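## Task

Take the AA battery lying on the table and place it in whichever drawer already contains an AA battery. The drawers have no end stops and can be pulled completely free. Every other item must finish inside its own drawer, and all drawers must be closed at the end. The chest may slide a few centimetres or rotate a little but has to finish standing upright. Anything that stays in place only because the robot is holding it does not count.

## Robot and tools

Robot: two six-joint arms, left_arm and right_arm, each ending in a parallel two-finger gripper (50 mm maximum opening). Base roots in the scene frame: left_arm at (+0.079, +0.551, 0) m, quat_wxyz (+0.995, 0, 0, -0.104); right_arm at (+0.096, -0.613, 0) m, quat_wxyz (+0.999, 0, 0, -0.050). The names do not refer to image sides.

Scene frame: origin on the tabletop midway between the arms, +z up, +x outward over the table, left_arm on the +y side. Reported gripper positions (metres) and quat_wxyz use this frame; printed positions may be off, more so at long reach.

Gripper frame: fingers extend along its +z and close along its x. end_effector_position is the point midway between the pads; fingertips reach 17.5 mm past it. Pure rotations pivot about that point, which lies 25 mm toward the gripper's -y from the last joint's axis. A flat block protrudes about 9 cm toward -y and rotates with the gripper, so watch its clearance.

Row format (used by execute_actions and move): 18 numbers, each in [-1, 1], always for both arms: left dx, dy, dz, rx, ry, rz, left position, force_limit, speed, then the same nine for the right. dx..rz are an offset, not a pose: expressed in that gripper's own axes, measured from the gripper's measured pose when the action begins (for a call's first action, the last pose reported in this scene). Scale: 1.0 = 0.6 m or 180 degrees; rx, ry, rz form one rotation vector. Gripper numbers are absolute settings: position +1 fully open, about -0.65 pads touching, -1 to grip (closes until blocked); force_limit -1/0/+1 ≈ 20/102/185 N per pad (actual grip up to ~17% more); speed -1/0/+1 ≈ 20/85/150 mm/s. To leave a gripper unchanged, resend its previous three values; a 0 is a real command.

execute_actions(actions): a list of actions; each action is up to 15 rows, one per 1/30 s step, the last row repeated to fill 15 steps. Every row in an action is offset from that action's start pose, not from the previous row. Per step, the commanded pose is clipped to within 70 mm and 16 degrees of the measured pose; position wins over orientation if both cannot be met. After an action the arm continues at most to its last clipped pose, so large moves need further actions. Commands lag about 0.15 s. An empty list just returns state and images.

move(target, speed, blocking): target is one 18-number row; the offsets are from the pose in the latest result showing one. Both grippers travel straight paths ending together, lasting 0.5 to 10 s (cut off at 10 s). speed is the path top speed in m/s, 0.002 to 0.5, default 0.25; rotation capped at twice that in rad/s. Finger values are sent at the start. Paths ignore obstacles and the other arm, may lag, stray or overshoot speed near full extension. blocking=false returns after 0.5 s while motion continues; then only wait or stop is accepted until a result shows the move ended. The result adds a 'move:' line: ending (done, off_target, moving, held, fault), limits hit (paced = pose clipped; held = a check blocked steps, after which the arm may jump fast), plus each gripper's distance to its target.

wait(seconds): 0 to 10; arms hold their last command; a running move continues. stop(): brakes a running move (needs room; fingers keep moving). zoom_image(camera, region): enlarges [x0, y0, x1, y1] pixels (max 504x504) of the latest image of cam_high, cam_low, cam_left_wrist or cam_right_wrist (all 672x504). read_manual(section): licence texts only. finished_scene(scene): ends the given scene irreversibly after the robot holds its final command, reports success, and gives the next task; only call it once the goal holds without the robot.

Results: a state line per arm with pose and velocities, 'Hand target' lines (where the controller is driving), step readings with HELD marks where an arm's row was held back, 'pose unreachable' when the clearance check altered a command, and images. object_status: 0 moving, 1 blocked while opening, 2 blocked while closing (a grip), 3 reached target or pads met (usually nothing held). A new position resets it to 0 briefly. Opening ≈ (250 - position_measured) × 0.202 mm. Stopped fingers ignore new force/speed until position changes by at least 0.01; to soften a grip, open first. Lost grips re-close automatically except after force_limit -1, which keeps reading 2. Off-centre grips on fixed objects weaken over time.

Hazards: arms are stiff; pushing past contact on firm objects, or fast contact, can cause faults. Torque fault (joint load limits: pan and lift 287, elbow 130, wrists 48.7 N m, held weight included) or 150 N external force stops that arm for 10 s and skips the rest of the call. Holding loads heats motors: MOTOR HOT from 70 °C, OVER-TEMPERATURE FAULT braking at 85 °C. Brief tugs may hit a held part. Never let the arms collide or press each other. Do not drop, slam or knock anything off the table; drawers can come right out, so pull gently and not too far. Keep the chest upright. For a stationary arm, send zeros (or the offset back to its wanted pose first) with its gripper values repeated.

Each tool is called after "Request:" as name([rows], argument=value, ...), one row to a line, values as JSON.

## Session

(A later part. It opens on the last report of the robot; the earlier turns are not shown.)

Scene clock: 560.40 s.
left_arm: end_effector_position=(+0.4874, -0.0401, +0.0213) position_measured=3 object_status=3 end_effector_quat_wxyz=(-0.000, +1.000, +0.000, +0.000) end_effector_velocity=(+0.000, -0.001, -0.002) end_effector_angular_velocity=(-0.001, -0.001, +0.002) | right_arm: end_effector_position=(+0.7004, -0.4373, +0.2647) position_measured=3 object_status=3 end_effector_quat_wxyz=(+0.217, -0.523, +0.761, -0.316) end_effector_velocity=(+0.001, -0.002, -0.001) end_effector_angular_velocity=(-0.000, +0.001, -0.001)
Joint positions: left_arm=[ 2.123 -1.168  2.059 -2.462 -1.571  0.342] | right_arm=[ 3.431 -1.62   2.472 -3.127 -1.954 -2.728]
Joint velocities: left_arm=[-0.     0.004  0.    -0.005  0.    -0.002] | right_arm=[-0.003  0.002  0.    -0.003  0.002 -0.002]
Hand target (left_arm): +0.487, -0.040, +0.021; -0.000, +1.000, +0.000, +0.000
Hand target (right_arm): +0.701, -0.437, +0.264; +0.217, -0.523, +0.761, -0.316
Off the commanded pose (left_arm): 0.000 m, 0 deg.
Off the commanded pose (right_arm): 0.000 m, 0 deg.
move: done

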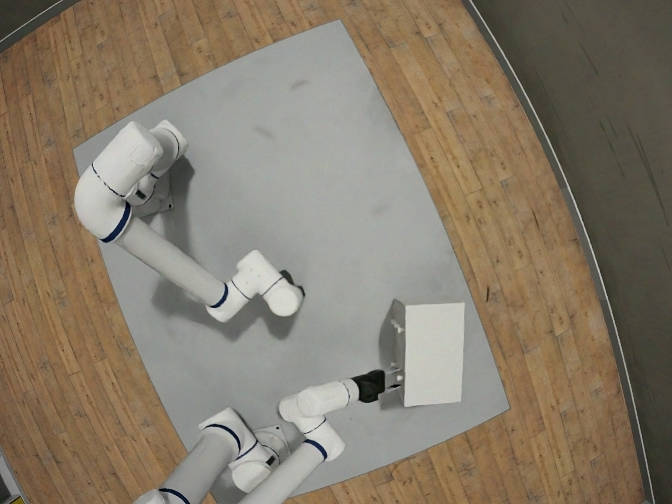

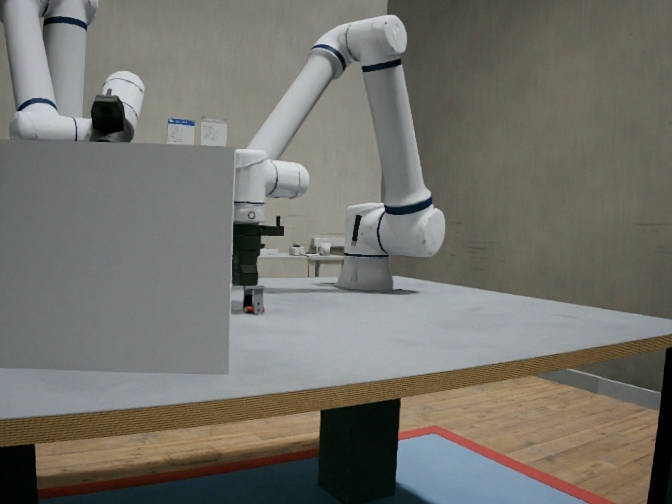

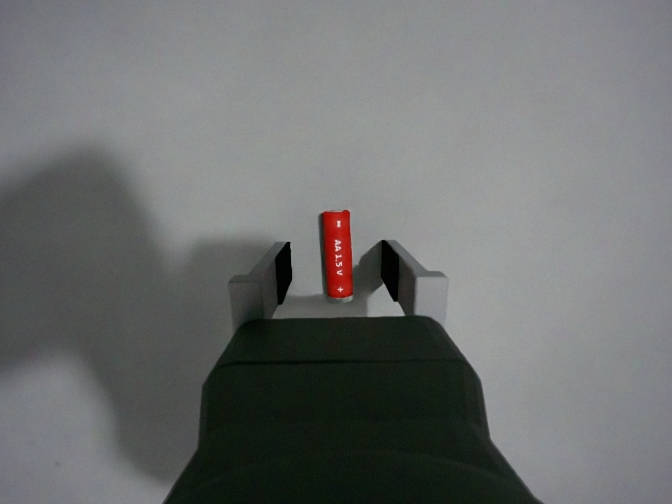

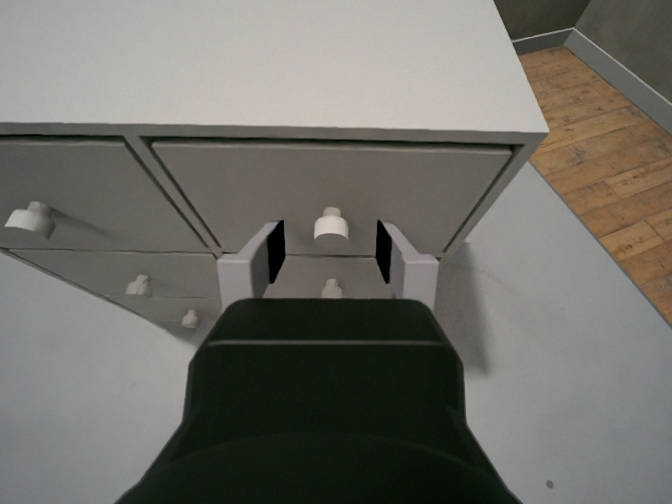

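Request:
execute_actions([
  [[0,0,0,0,0,0,-1,-0.5,0.5,0,0,0,0,0,0,-1,-0.5,0.5]],
])

Scene clock: 596.90 s.
left_arm: end_effector_position=(+0.4874, -0.0401, +0.0212) position_measured=186 object_status=0 end_effector_quat_wxyz=(-0.000, +1.000, +0.000, +0.000) end_effector_velocity=(-0.000, +0.001, -0.000) end_effector_angular_velocity=(+0.002, +0.001, +0.001) | right_arm: end_effector_position=(+0.7004, -0.4373, +0.2646) position_measured=177 object_status=0 end_effector_quat_wxyz=(+0.217, -0.523, +0.761, -0.316) end_effector_velocity=(+0.000, -0.000, +0.000) end_effector_angular_velocity=(-0.000, -0.001, -0.000)
Joint positions: left_arm=[ 2.123 -1.168  2.059 -2.462 -1.571  0.342] | right_arm=[ 3.431 -1.62   2.472 -3.127 -1.954 -2.728]
Joint velocities: left_arm=[ 0.    -0.    -0.     0.003 -0.    -0.001] | right_arm=[ 0.     0.    -0.    -0.    -0.001  0.   ]
Hand target (left_arm): +0.487, -0.040, +0.021; -0.000, +1.000, +0.000, +0.000
Hand target (right_arm): +0.700, -0.437, +0.265; +0.217, -0.523, +0.761, -0.316
Off the commanded pose (left_arm): 0.000 m, 0 deg.
Off the commanded pose (right_arm): 0.000 m, 0 deg.
Step readings (end_effector_position):
0: left_arm (+0.4874, -0.0402, +0.0210) | right_arm (+0.7006, -0.4374, +0.2645)
1: left_arm (+0.4874, -0.0402, +0.0210) | right_arm (+0.7006, -0.4374, +0.2645)
2: left_arm (+0.4874, -0.0402, +0.0210) | right_arm (+0.7006, -0.4374, +0.2645)
4: left_arm (+0.4874, -0.0402, +0.0210) | right_arm (+0.7006, -0.4374, +0.2644)
8: left_arm (+0.4874, -0.0401, +0.0212) | right_arm (+0.7005, -0.4373, +0.2645)
15: end_effector_position above

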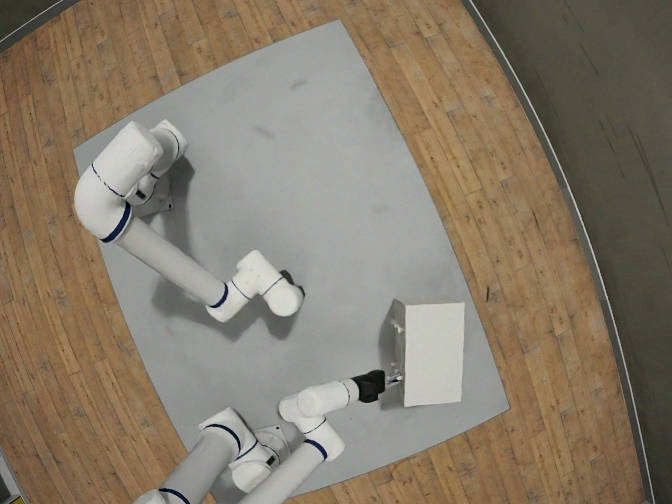

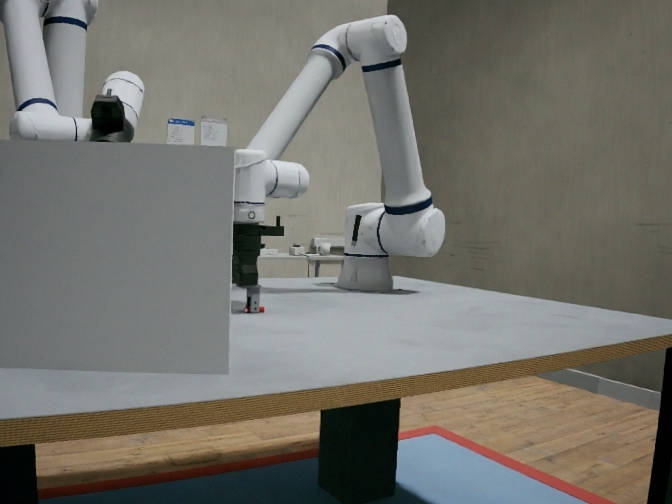

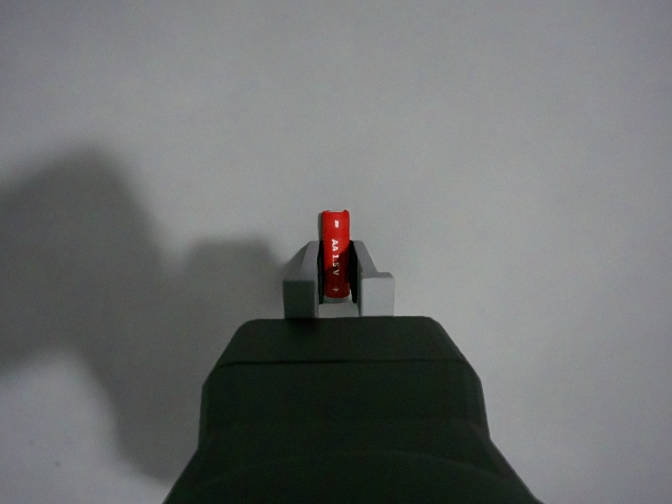

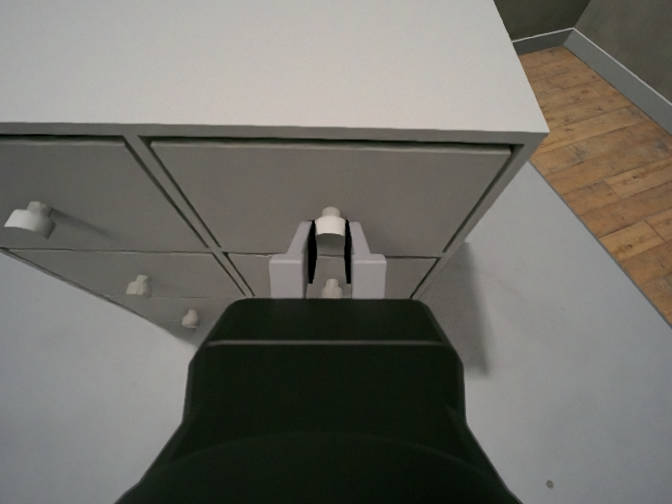

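Request:
execute_actions(actions=[])

Scene clock: 605.00 s.
left_arm: end_effector_position=(+0.4874, -0.0401, +0.0213) position_measured=186 object_status=2 end_effector_quat_wxyz=(-0.000, +1.000, +0.000, +0.000) end_effector_velocity=(-0.000, -0.000, +0.000) end_effector_angular_velocity=(-0.001, -0.000, -0.000) | right_arm: end_effector_position=(+0.7004, -0.4373, +0.2647) position_measured=177 object_status=2 end_effector_quat_wxyz=(+0.217, -0.523, +0.761, -0.316) end_effector_velocity=(+0.000, -0.001, -0.002) end_effector_angular_velocity=(-0.000, +0.002, -0.002)
Joint positions: left_arm=[ 2.123 -1.168  2.059 -2.462 -1.571  0.342] | right_arm=[ 3.431 -1.62   2.472 -3.127 -1.954 -2.728]
Joint velocities: left_arm=[-0.001  0.    -0.    -0.001  0.    -0.001] | right_arm=[-0.002  0.003  0.    -0.001 -0.     0.   ]
Hand target (left_arm): +0.487, -0.040, +0.021; -0.000, +1.000, +0.000, +0.000
Hand target (right_arm): +0.700, -0.437, +0.265; +0.217, -0.523, +0.761, -0.316
Off the commanded pose (left_arm): 0.000 m, 0 deg.
Off the commanded pose (right_arm): 0.000 m, 0 deg.

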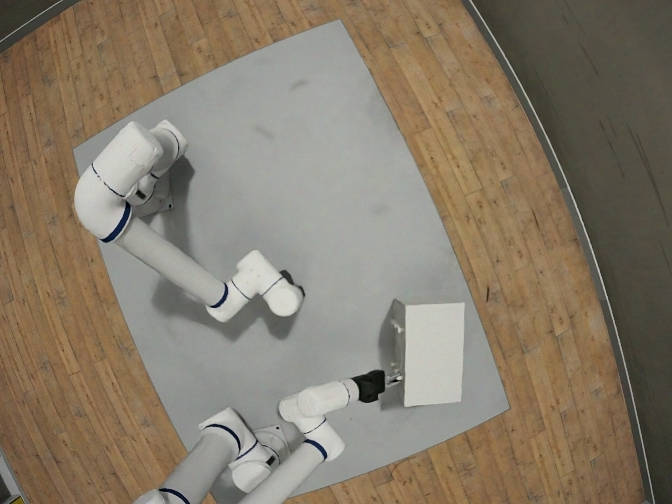

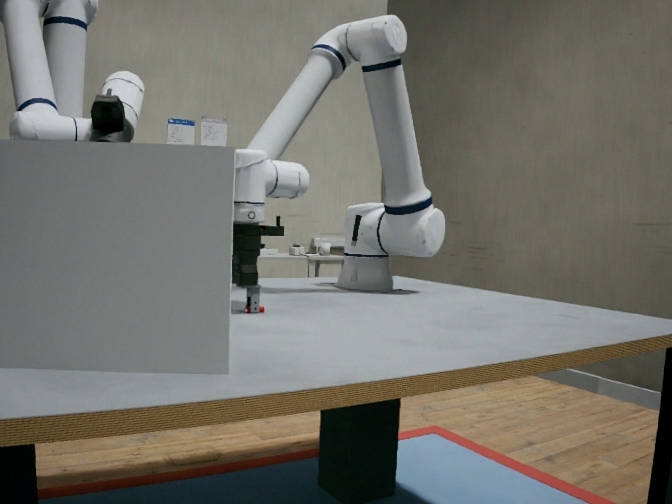

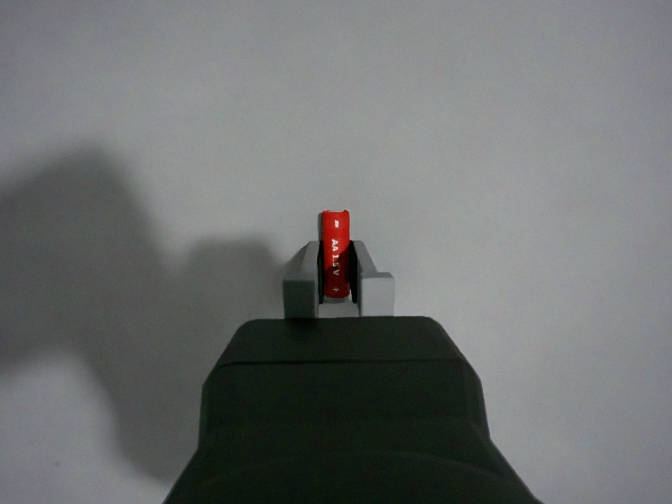

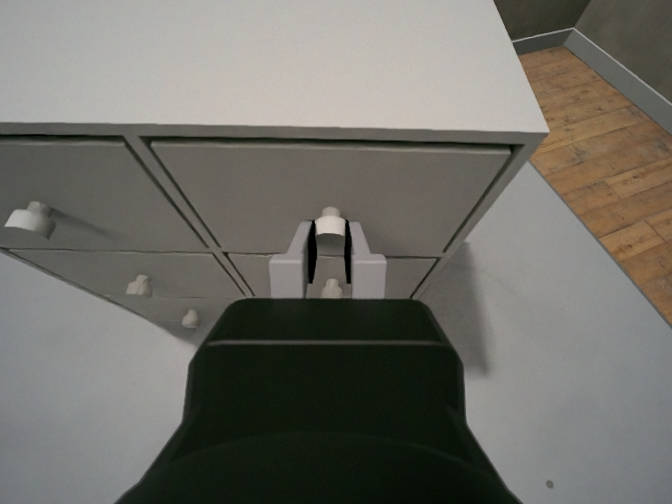

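Request:
move(target=[0.03,-0.03,-0.16,0,0,0.1168,-1,-0.5,0.5,0,0.1176,-0.1180,0,0,0,-1,-0.5,0.5], speed=0.2)

Scene clock: 645.97 s.
left_arm: end_effector_position=(+0.5051, -0.0223, +0.1171) position_measured=186 object_status=2 end_effector_quat_wxyz=(-0.000, +0.983, -0.182, +0.000) end_effector_velocity=(-0.000, -0.001, +0.003) end_effector_angular_velocity=(-0.002, +0.001, -0.009) | right_arm: end_effector_position=(+0.6074, -0.4015, +0.2650) position_measured=177 object_status=2 end_effector_quat_wxyz=(+0.217, -0.523, +0.761, -0.316) end_effector_velocity=(-0.003, +0.002, +0.000) end_effector_angular_velocity=(-0.000, -0.001, +0.002)
Joint positions: left_arm=[ 2.144 -1.309  2.029 -2.291 -1.57   0.729] | right_arm=[ 3.574 -1.741  2.558 -3.042 -2.044 -2.605]
Joint velocities: left_arm=[-0.    -0.003 -0.002  0.004 -0.001  0.009] | right_arm=[ 0.006 -0.003  0.002  0.003 -0.003  0.003]
Hand target (left_arm): +0.505, -0.022, +0.117; -0.000, +0.983, -0.182, +0.000
Hand target (right_arm): +0.607, -0.401, +0.265; +0.217, -0.523, +0.761, -0.316
Off the commanded pose (left_arm): 0.000 m, 0 deg.
Off the commanded pose (right_arm): 0.000 m, 0 deg.
move: done

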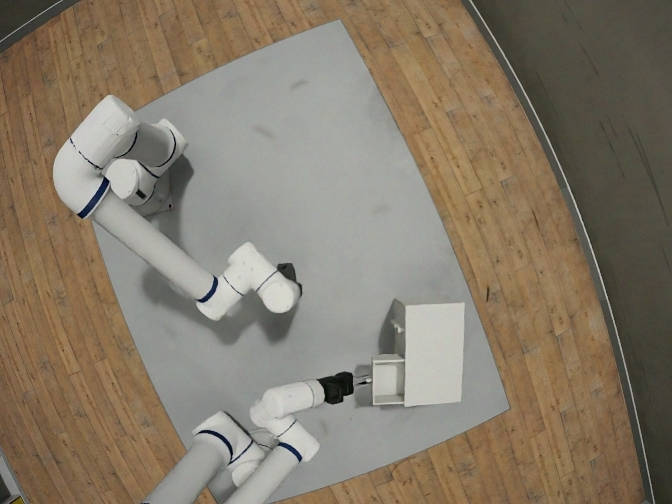

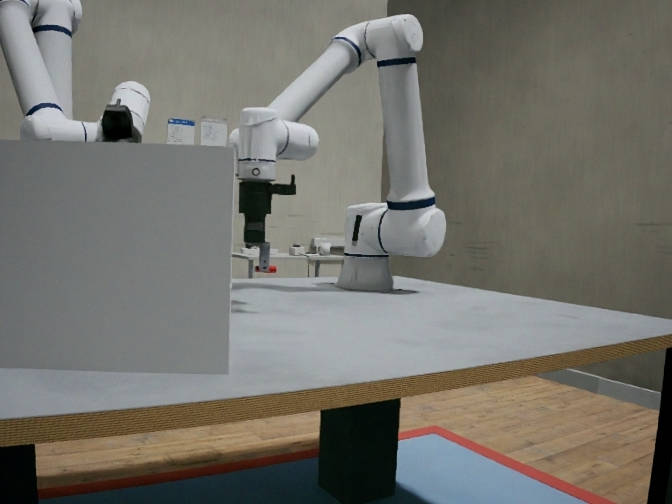

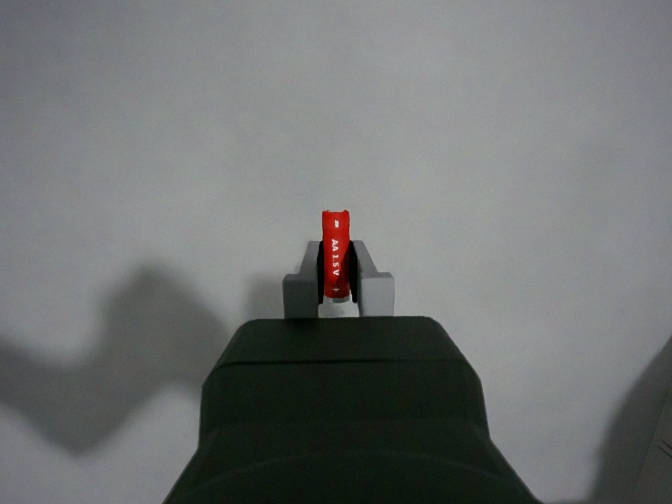

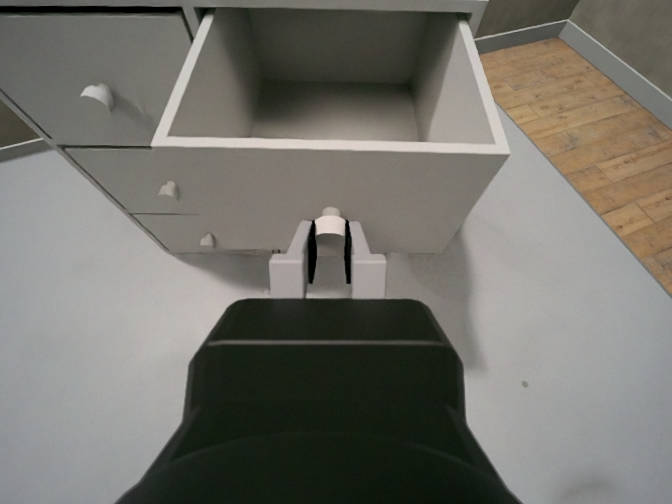

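Request:
zoom_image(camera="cam_right_wrist", region=[130, 0, 530, 200])

Request:
zoom_image(camera="cam_high", region=[340, 330, 440, 420])

Region (130, 0, 530, 200) of cam_right_wrist's 672x504 image, scaled by 1.260, with more detail than that image has.

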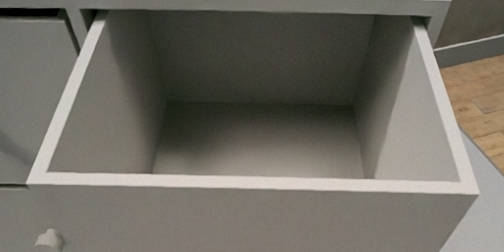

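Region (340, 330, 440, 420) of cam_high's 672x504 image, scaled by 5.040, with more detail than that image has; it fills the top 454 rows of this view, and the rest is white.

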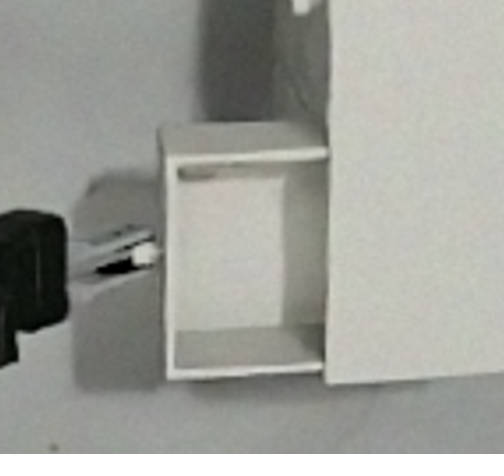

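Request:
zoom_image(camera="cam_high", region=[365, 350, 415, 410])

Request:
zoom_image(camera="cam_right_wrist", region=[200, 0, 480, 160])

Region (365, 350, 415, 410) of cam_high's 672x504 image, scaled by 8.400, with more detail than that image has.

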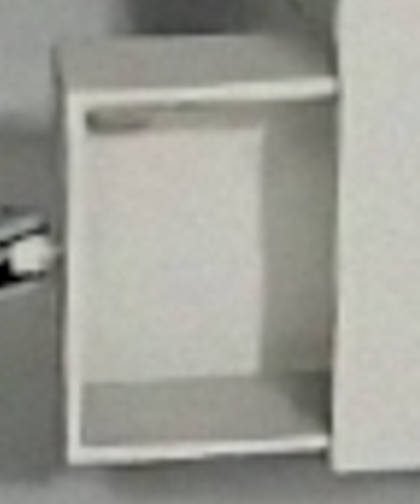

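Region (200, 0, 480, 160) of cam_right_wrist's 672x504 image, scaled by 1.800, with more detail than that image has; it fills the top 288 rows of this view, and the rest is white.

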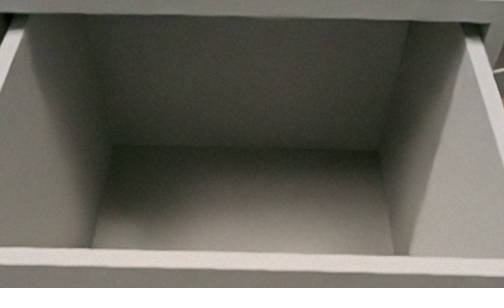

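Request:
zoom_image(camera="cam_high", region=[370, 355, 400, 375])

Request:
zoom_image(camera="cam_right_wrist", region=[220, 80, 340, 160])

Region (370, 355, 400, 375) of cam_high's 672x504 image, scaled by 16.800, with more detail than that image has.

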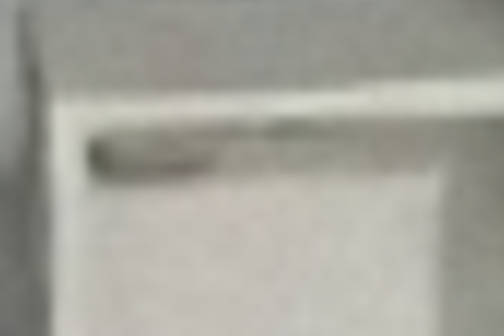

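Region (220, 80, 340, 160) of cam_right_wrist's 672x504 image, scaled by 4.200, with more detail than that image has.

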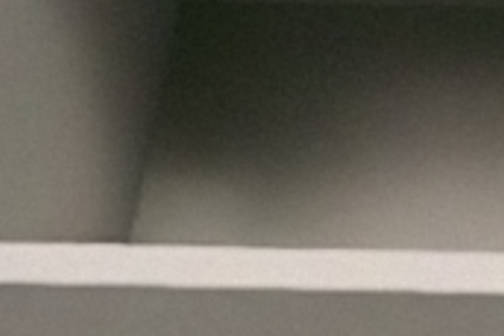

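Request:
move(target=[0.4753,0.2788,-0.4132,0,0,0,-1,-0.5,0.5,0,0,0,0,0,0,-1,-0.5,0.5], speed=0.5)

Scene clock: 767.77 s.
left_arm: end_effector_position=(+0.7115, -0.2799, +0.3651) position_measured=186 object_status=2 end_effector_quat_wxyz=(+0.000, +0.983, -0.182, +0.000) end_effector_velocity=(+0.002, -0.002, +0.001) end_effector_angular_velocity=(+0.003, +0.003, -0.000) | right_arm: end_effector_position=(+0.6074, -0.4015, +0.2650) position_measured=177 object_status=2 end_effector_quat_wxyz=(+0.217, -0.523, +0.761, -0.316) end_effector_velocity=(+0.000, +0.000, +0.000) end_effector_angular_velocity=(+0.000, -0.001, +0.001)
Joint positions: left_arm=[ 2.242 -0.956  1.02  -1.636 -1.57   0.827] | right_arm=[ 3.574 -1.741  2.558 -3.042 -2.044 -2.605]
Joint velocities: left_arm=[ 0.001  0.006 -0.013  0.01  -0.001  0.001] | right_arm=[ 0.001 -0.    -0.    -0.001  0.    -0.001]
Hand target (left_arm): +0.712, -0.280, +0.365; +0.000, +0.983, -0.182, +0.000
Hand target (right_arm): +0.607, -0.402, +0.265; +0.217, -0.523, +0.761, -0.316
Off the commanded pose (left_arm): 0.001 m, 0 deg.
Off the commanded pose (right_arm): 0.000 m, 0 deg.
move: done; limits=paced

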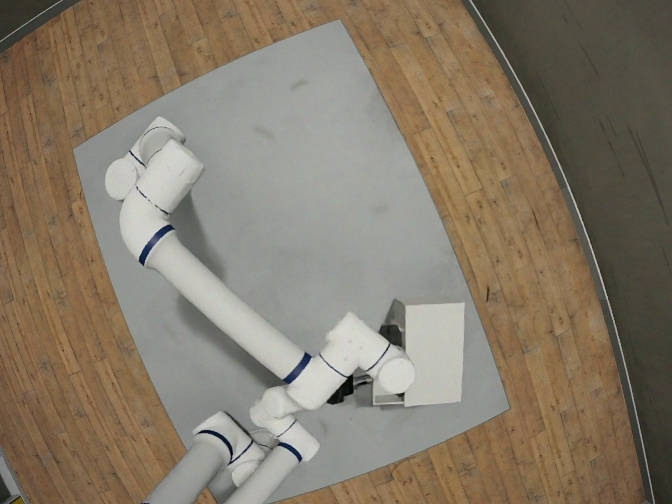

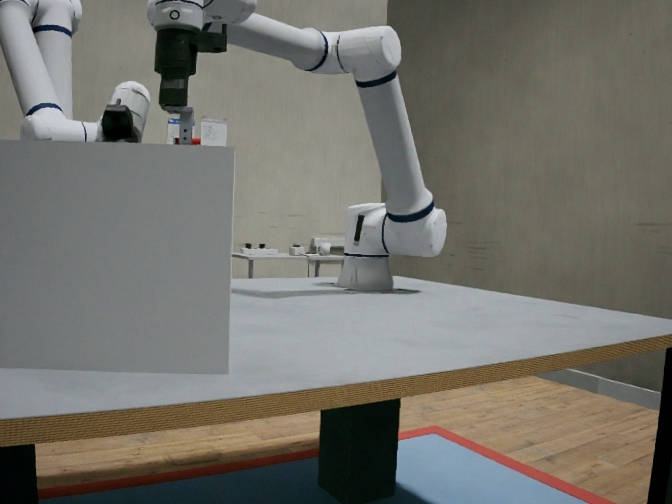

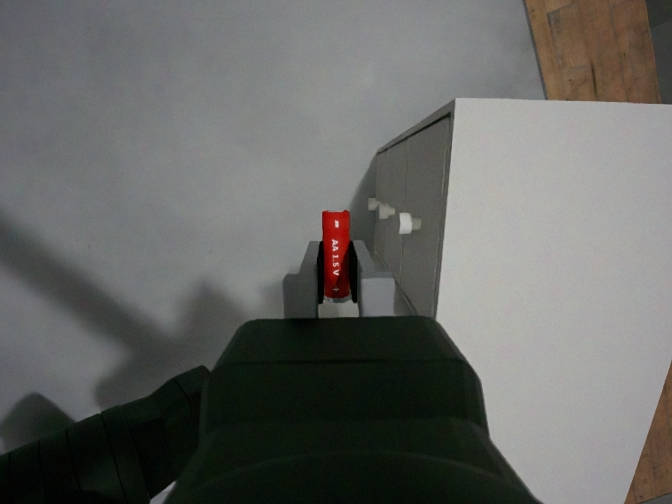

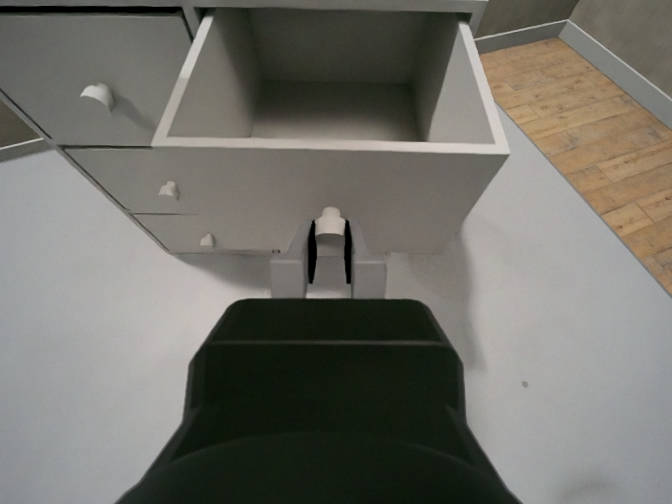

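Request:
execute_actions(actions=[])

Scene clock: 791.20 s.
left_arm: end_effector_position=(+0.7116, -0.2801, +0.3653) position_measured=186 object_status=2 end_effector_quat_wxyz=(+0.000, +0.983, -0.182, +0.000) end_effector_velocity=(+0.000, +0.001, -0.001) end_effector_angular_velocity=(+0.002, -0.000, +0.000) | right_arm: end_effector_position=(+0.6074, -0.4015, +0.2650) position_measured=177 object_status=2 end_effector_quat_wxyz=(+0.217, -0.523, +0.761, -0.316) end_effector_velocity=(-0.000, +0.001, -0.001) end_effector_angular_velocity=(-0.000, +0.001, +0.002)
Joint positions: left_arm=[ 2.242 -0.955  1.019 -1.635 -1.57   0.827] | right_arm=[ 3.574 -1.741  2.558 -3.042 -2.044 -2.605]
Joint velocities: left_arm=[0.    0.    0.002 0.001 0.001 0.   ] | right_arm=[ 0.002  0.002  0.    -0.001 -0.     0.   ]
Hand target (left_arm): +0.712, -0.280, +0.365; +0.000, +0.983, -0.182, +0.000
Hand target (right_arm): +0.607, -0.402, +0.265; +0.217, -0.523, +0.761, -0.316
Off the commanded pose (left_arm): 0.000 m, 0 deg.
Off the commanded pose (right_arm): 0.000 m, 0 deg.

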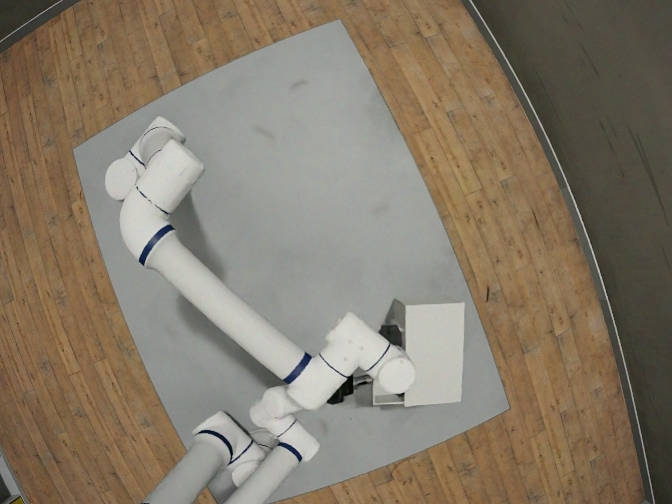

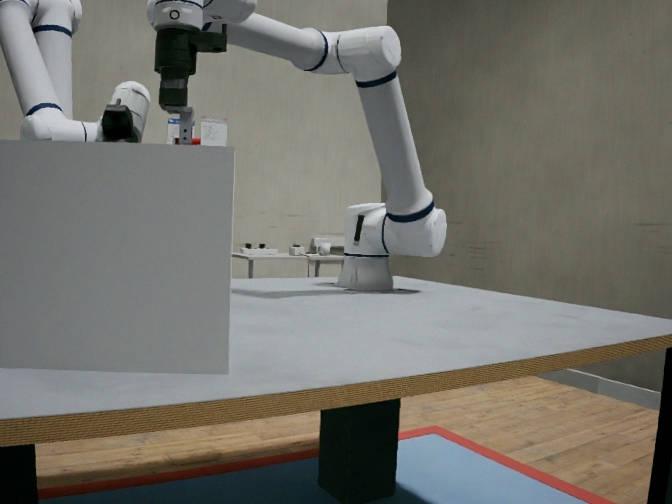

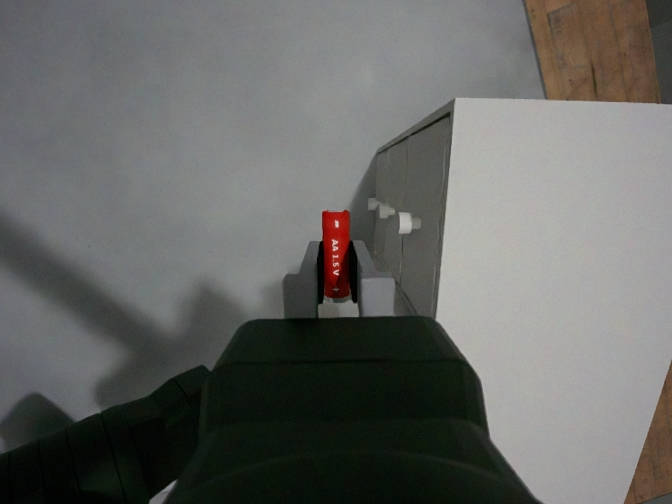

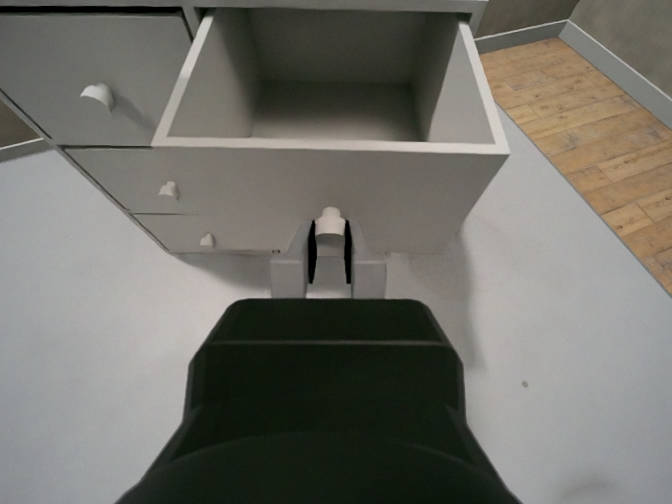

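Request:
zoom_image(camera="cam_right_wrist", region=[140, 0, 520, 200])

Request:
zoom_image(camera="cam_high", region=[350, 330, 430, 420])

Region (140, 0, 520, 200) of cam_right_wrist's 672x504 image, scaled by 1.326, with more detail than that image has; it fills the top 265 rows of this view, and the rest is white.

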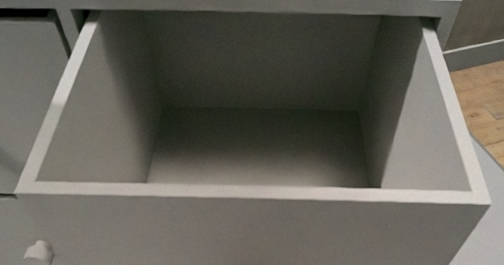

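Region (350, 330, 430, 420) of cam_high's 672x504 image, scaled by 5.600, with more detail than that image has.

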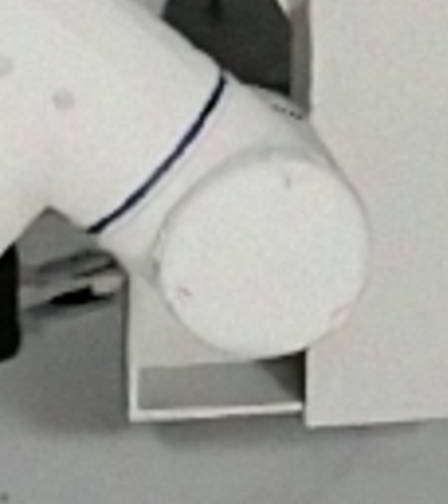

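Request:
move(target=[0.0333,0.2067,0,0,0,0,-1,-0.5,0.5, 0,0,0,0,0,0,-1,-0.5,0.5], speed=0.4)

Scene clock: 855.67 s.
left_arm: end_effector_position=(+0.6863, -0.4028, +0.3651) position_measured=186 object_status=2 end_effector_quat_wxyz=(+0.000, +0.983, -0.182, +0.000) end_effector_velocity=(+0.000, -0.002, +0.000) end_effector_angular_velocity=(+0.002, +0.001, +0.000) | right_arm: end_effector_position=(+0.6074, -0.4015, +0.2650) position_measured=177 object_status=2 end_effector_quat_wxyz=(+0.217, -0.523, +0.761, -0.316) end_effector_velocity=(+0.000, -0.001, -0.001) end_effector_angular_velocity=(-0.001, +0.002, -0.002)
Joint positions: left_arm=[ 2.174 -0.763  0.692 -1.5   -1.57   0.759] | right_arm=[ 3.574 -1.741  2.558 -3.042 -2.044 -2.605]
Joint velocities: left_arm=[-0.001  0.007 -0.013  0.008  0.    -0.001] | right_arm=[-0.002  0.     0.     0.002 -0.    -0.   ]
Hand target (left_arm): +0.686, -0.403, +0.365; -0.000, +0.983, -0.182, +0.000
Hand target (right_arm): +0.607, -0.402, +0.265; +0.217, -0.523, +0.761, -0.316
Off the commanded pose (left_arm): 0.000 m, 0 deg.
Off the commanded pose (right_arm): 0.000 m, 0 deg.
move: done

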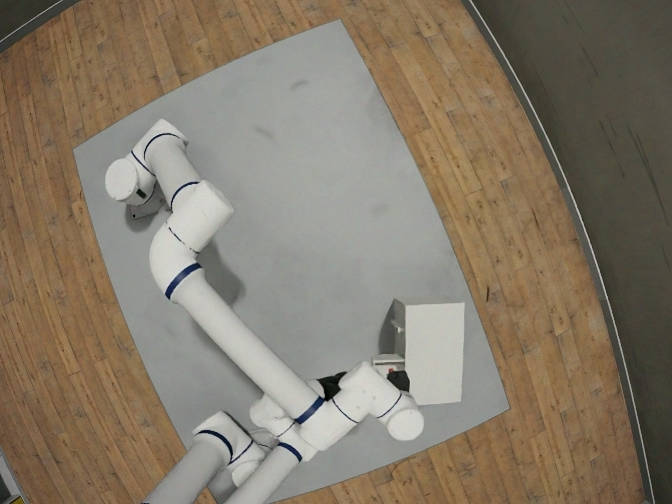

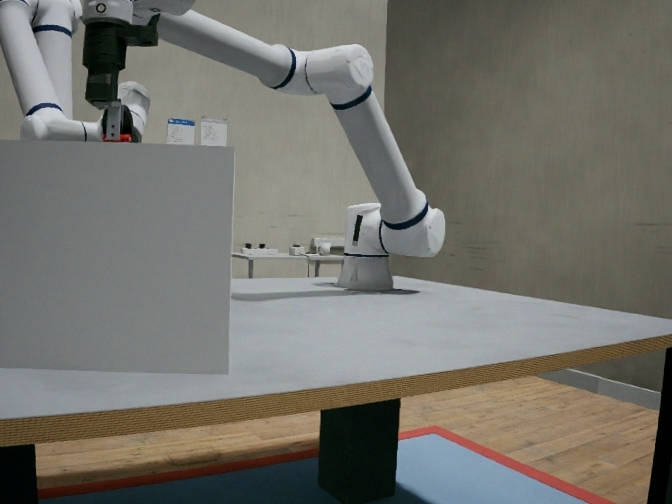

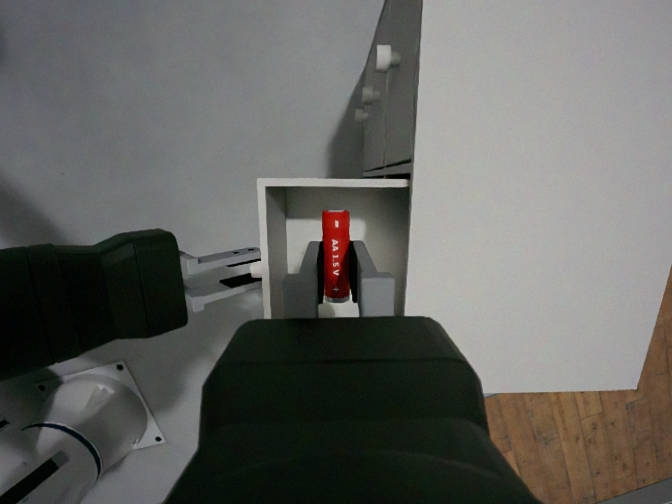

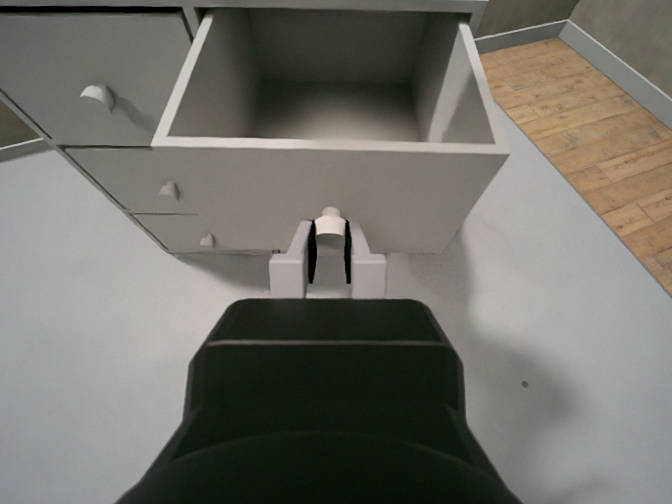

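Request:
zoom_image(camera="cam_left_wrist", region=[240, 150, 440, 330])

Region (240, 150, 440, 330) of cam_left_wrist's 672x504 image, scaled by 2.520, with more detail than that image has; it fills the top 454 rows of this view, and the rest is white.

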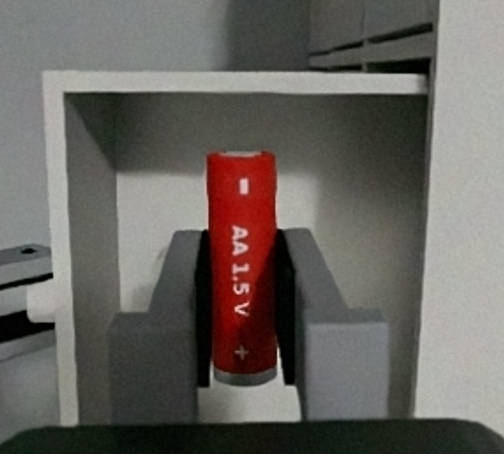

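Request:
zoom_image(camera="cam_low", region=[90, 90, 250, 160])

Region (90, 90, 250, 160) of cam_low's 672x504 image, scaled by 3.150, with more detail than that image has; it fills the top 220 rows of this view, and the rest is white.

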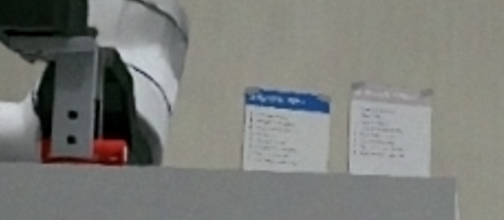

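Request:
move(target=[0,-0.1733,0,0,0,0,-1,-0.5,0.5, 0,-0.1175,0.1186,0,0,0,-1,-0.5,0.5], speed=0.22)

Scene clock: 939.53 s.
left_arm: end_effector_position=(+0.7231, -0.3060, +0.3653) position_measured=186 object_status=2 end_effector_quat_wxyz=(+0.000, +0.983, -0.182, +0.000) end_effector_velocity=(+0.001, +0.003, +0.000) end_effector_angular_velocity=(-0.001, +0.000, -0.001) | right_arm: end_effector_position=(+0.7006, -0.4374, +0.2644) position_measured=177 object_status=2 end_effector_quat_wxyz=(+0.217, -0.523, +0.761, -0.316) end_effector_velocity=(+0.003, -0.001, +0.001) end_effector_angular_velocity=(+0.001, -0.002, -0.000)
Joint positions: left_arm=[ 2.241 -0.9    0.928 -1.599 -1.57   0.826] | right_arm=[ 3.431 -1.619  2.472 -3.128 -1.954 -2.728]
Joint velocities: left_arm=[ 0.002 -0.004  0.007 -0.003 -0.001  0.003] | right_arm=[-0.003  0.003 -0.003 -0.002  0.002 -0.002]
Hand target (left_arm): +0.723, -0.306, +0.365; +0.000, +0.983, -0.182, +0.000
Hand target (right_arm): +0.701, -0.437, +0.264; +0.217, -0.523, +0.761, -0.316
Off the commanded pose (left_arm): 0.001 m, 0 deg.
Off the commanded pose (right_arm): 0.000 m, 0 deg.
move: done

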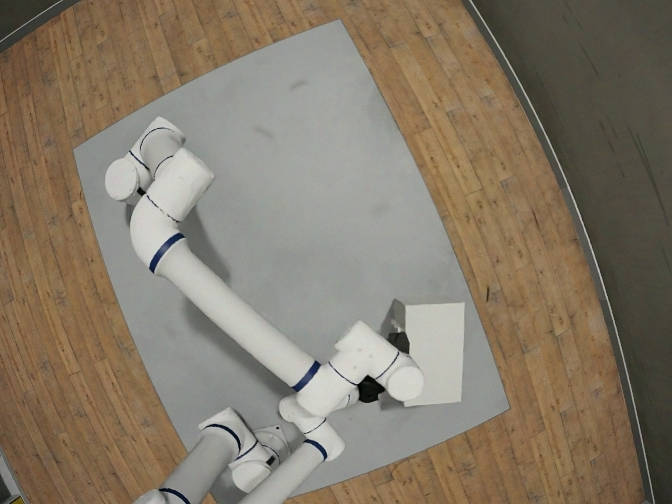

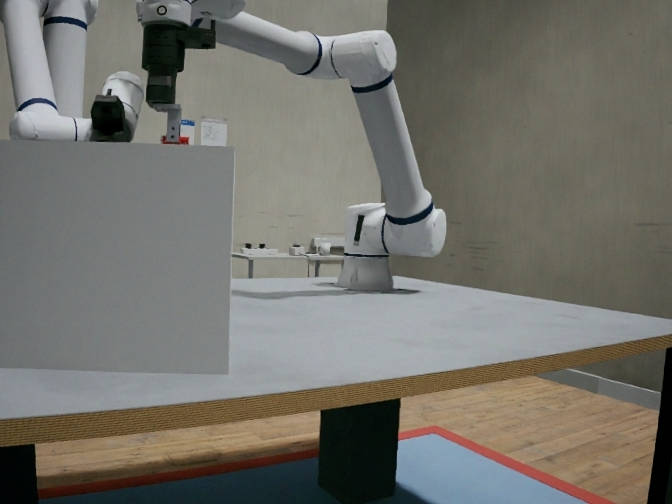

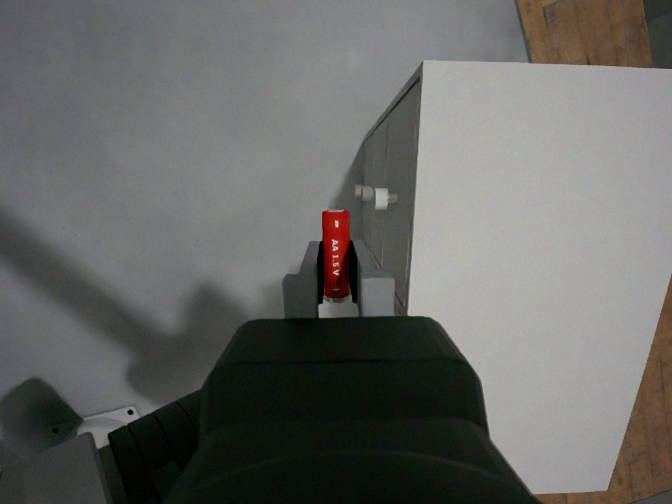

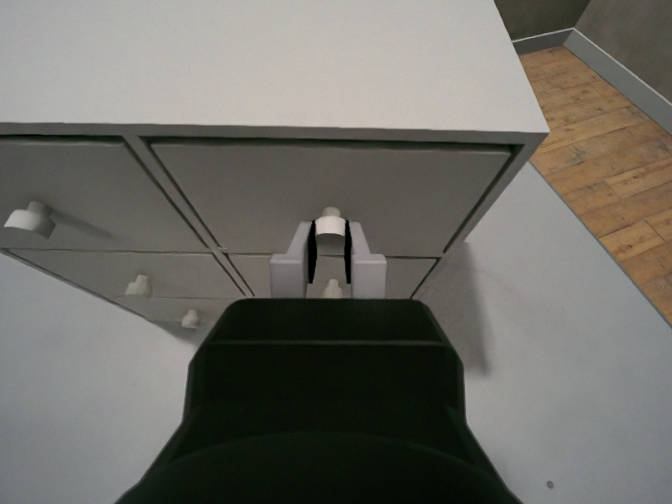

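Request:
move(target=[0,0,0,0,0,0,-1,-0.5,0.5, 0,0.1174,0.1169,0,0,0,1,-0.5,1], speed=0.22)

Scene clock: 959.00 s.
left_arm: end_effector_position=(+0.7231, -0.3060, +0.3653) position_measured=186 object_status=2 end_effector_quat_wxyz=(+0.000, +0.983, -0.182, +0.000) end_effector_velocity=(+0.000, -0.000, +0.000) end_effector_angular_velocity=(-0.002, -0.001, -0.001) | right_arm: end_effector_position=(+0.7001, -0.4374, +0.1653) position_measured=3 object_status=3 end_effector_quat_wxyz=(+0.217, -0.523, +0.761, -0.316) end_effector_velocity=(-0.000, +0.002, -0.003) end_effector_angular_velocity=(-0.000, -0.001, +0.004)
Joint positions: left_arm=[ 2.241 -0.9    0.928 -1.599 -1.57   0.826] | right_arm=[ 3.431 -1.392  2.536 -3.42  -1.954 -2.728]
Joint velocities: left_arm=[ 0.    -0.    -0.    -0.001 -0.     0.001] | right_arm=[ 0.004  0.008  0.001 -0.01  -0.    -0.   ]
Hand target (left_arm): +0.723, -0.306, +0.365; +0.000, +0.983, -0.182, +0.000
Hand target (right_arm): +0.700, -0.437, +0.165; +0.217, -0.523, +0.761, -0.316
Off the commanded pose (left_arm): 0.000 m, 0 deg.
Off the commanded pose (right_arm): 0.001 m, 0 deg.
move: done

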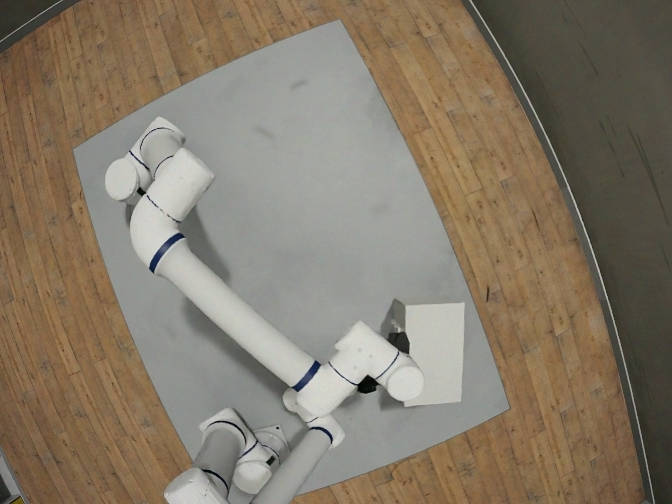

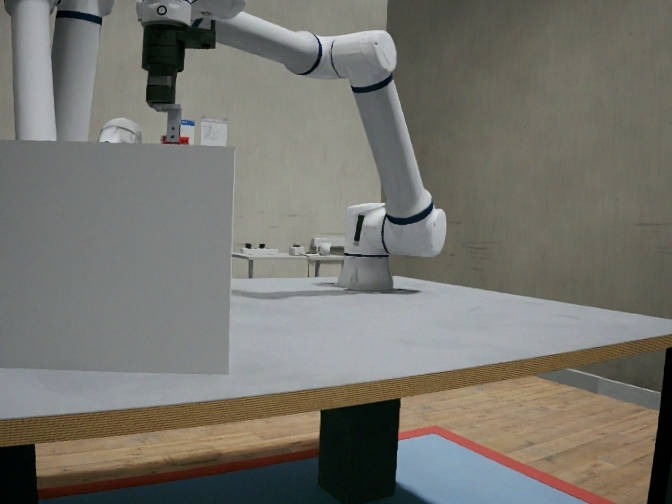

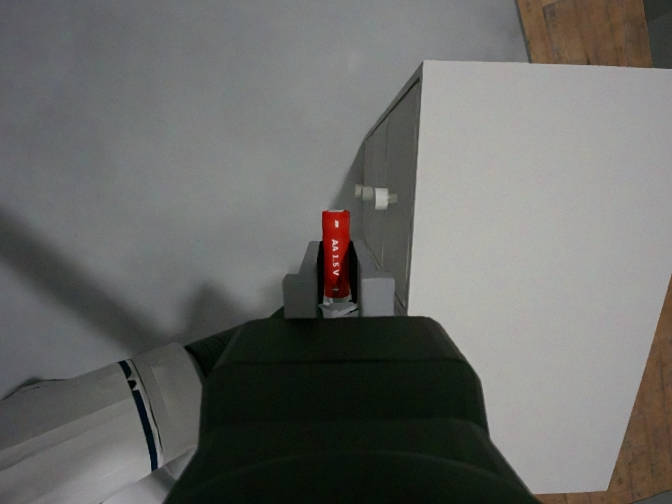

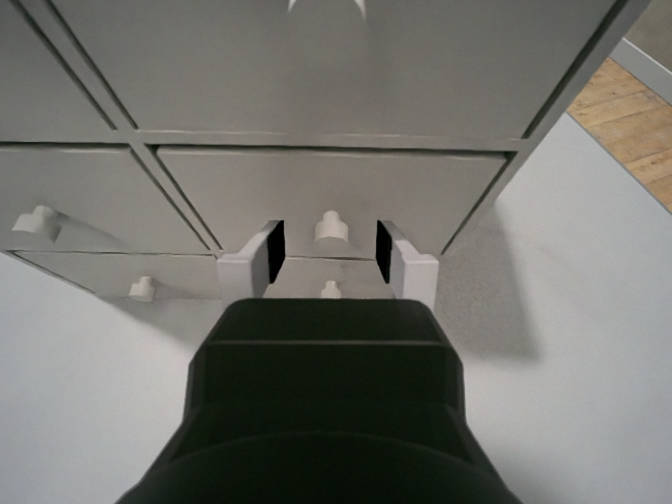

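Request:
zoom_image(camera="cam_right_wrist", region=[230, 120, 430, 310])

Region (230, 120, 430, 310) of cam_right_wrist's 672x504 image, scaled by 2.520, with more detail than that image has; it fills the top 479 rows of this view, and the rest is white.

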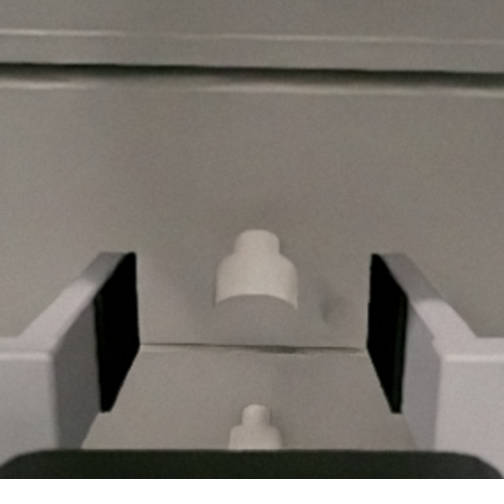

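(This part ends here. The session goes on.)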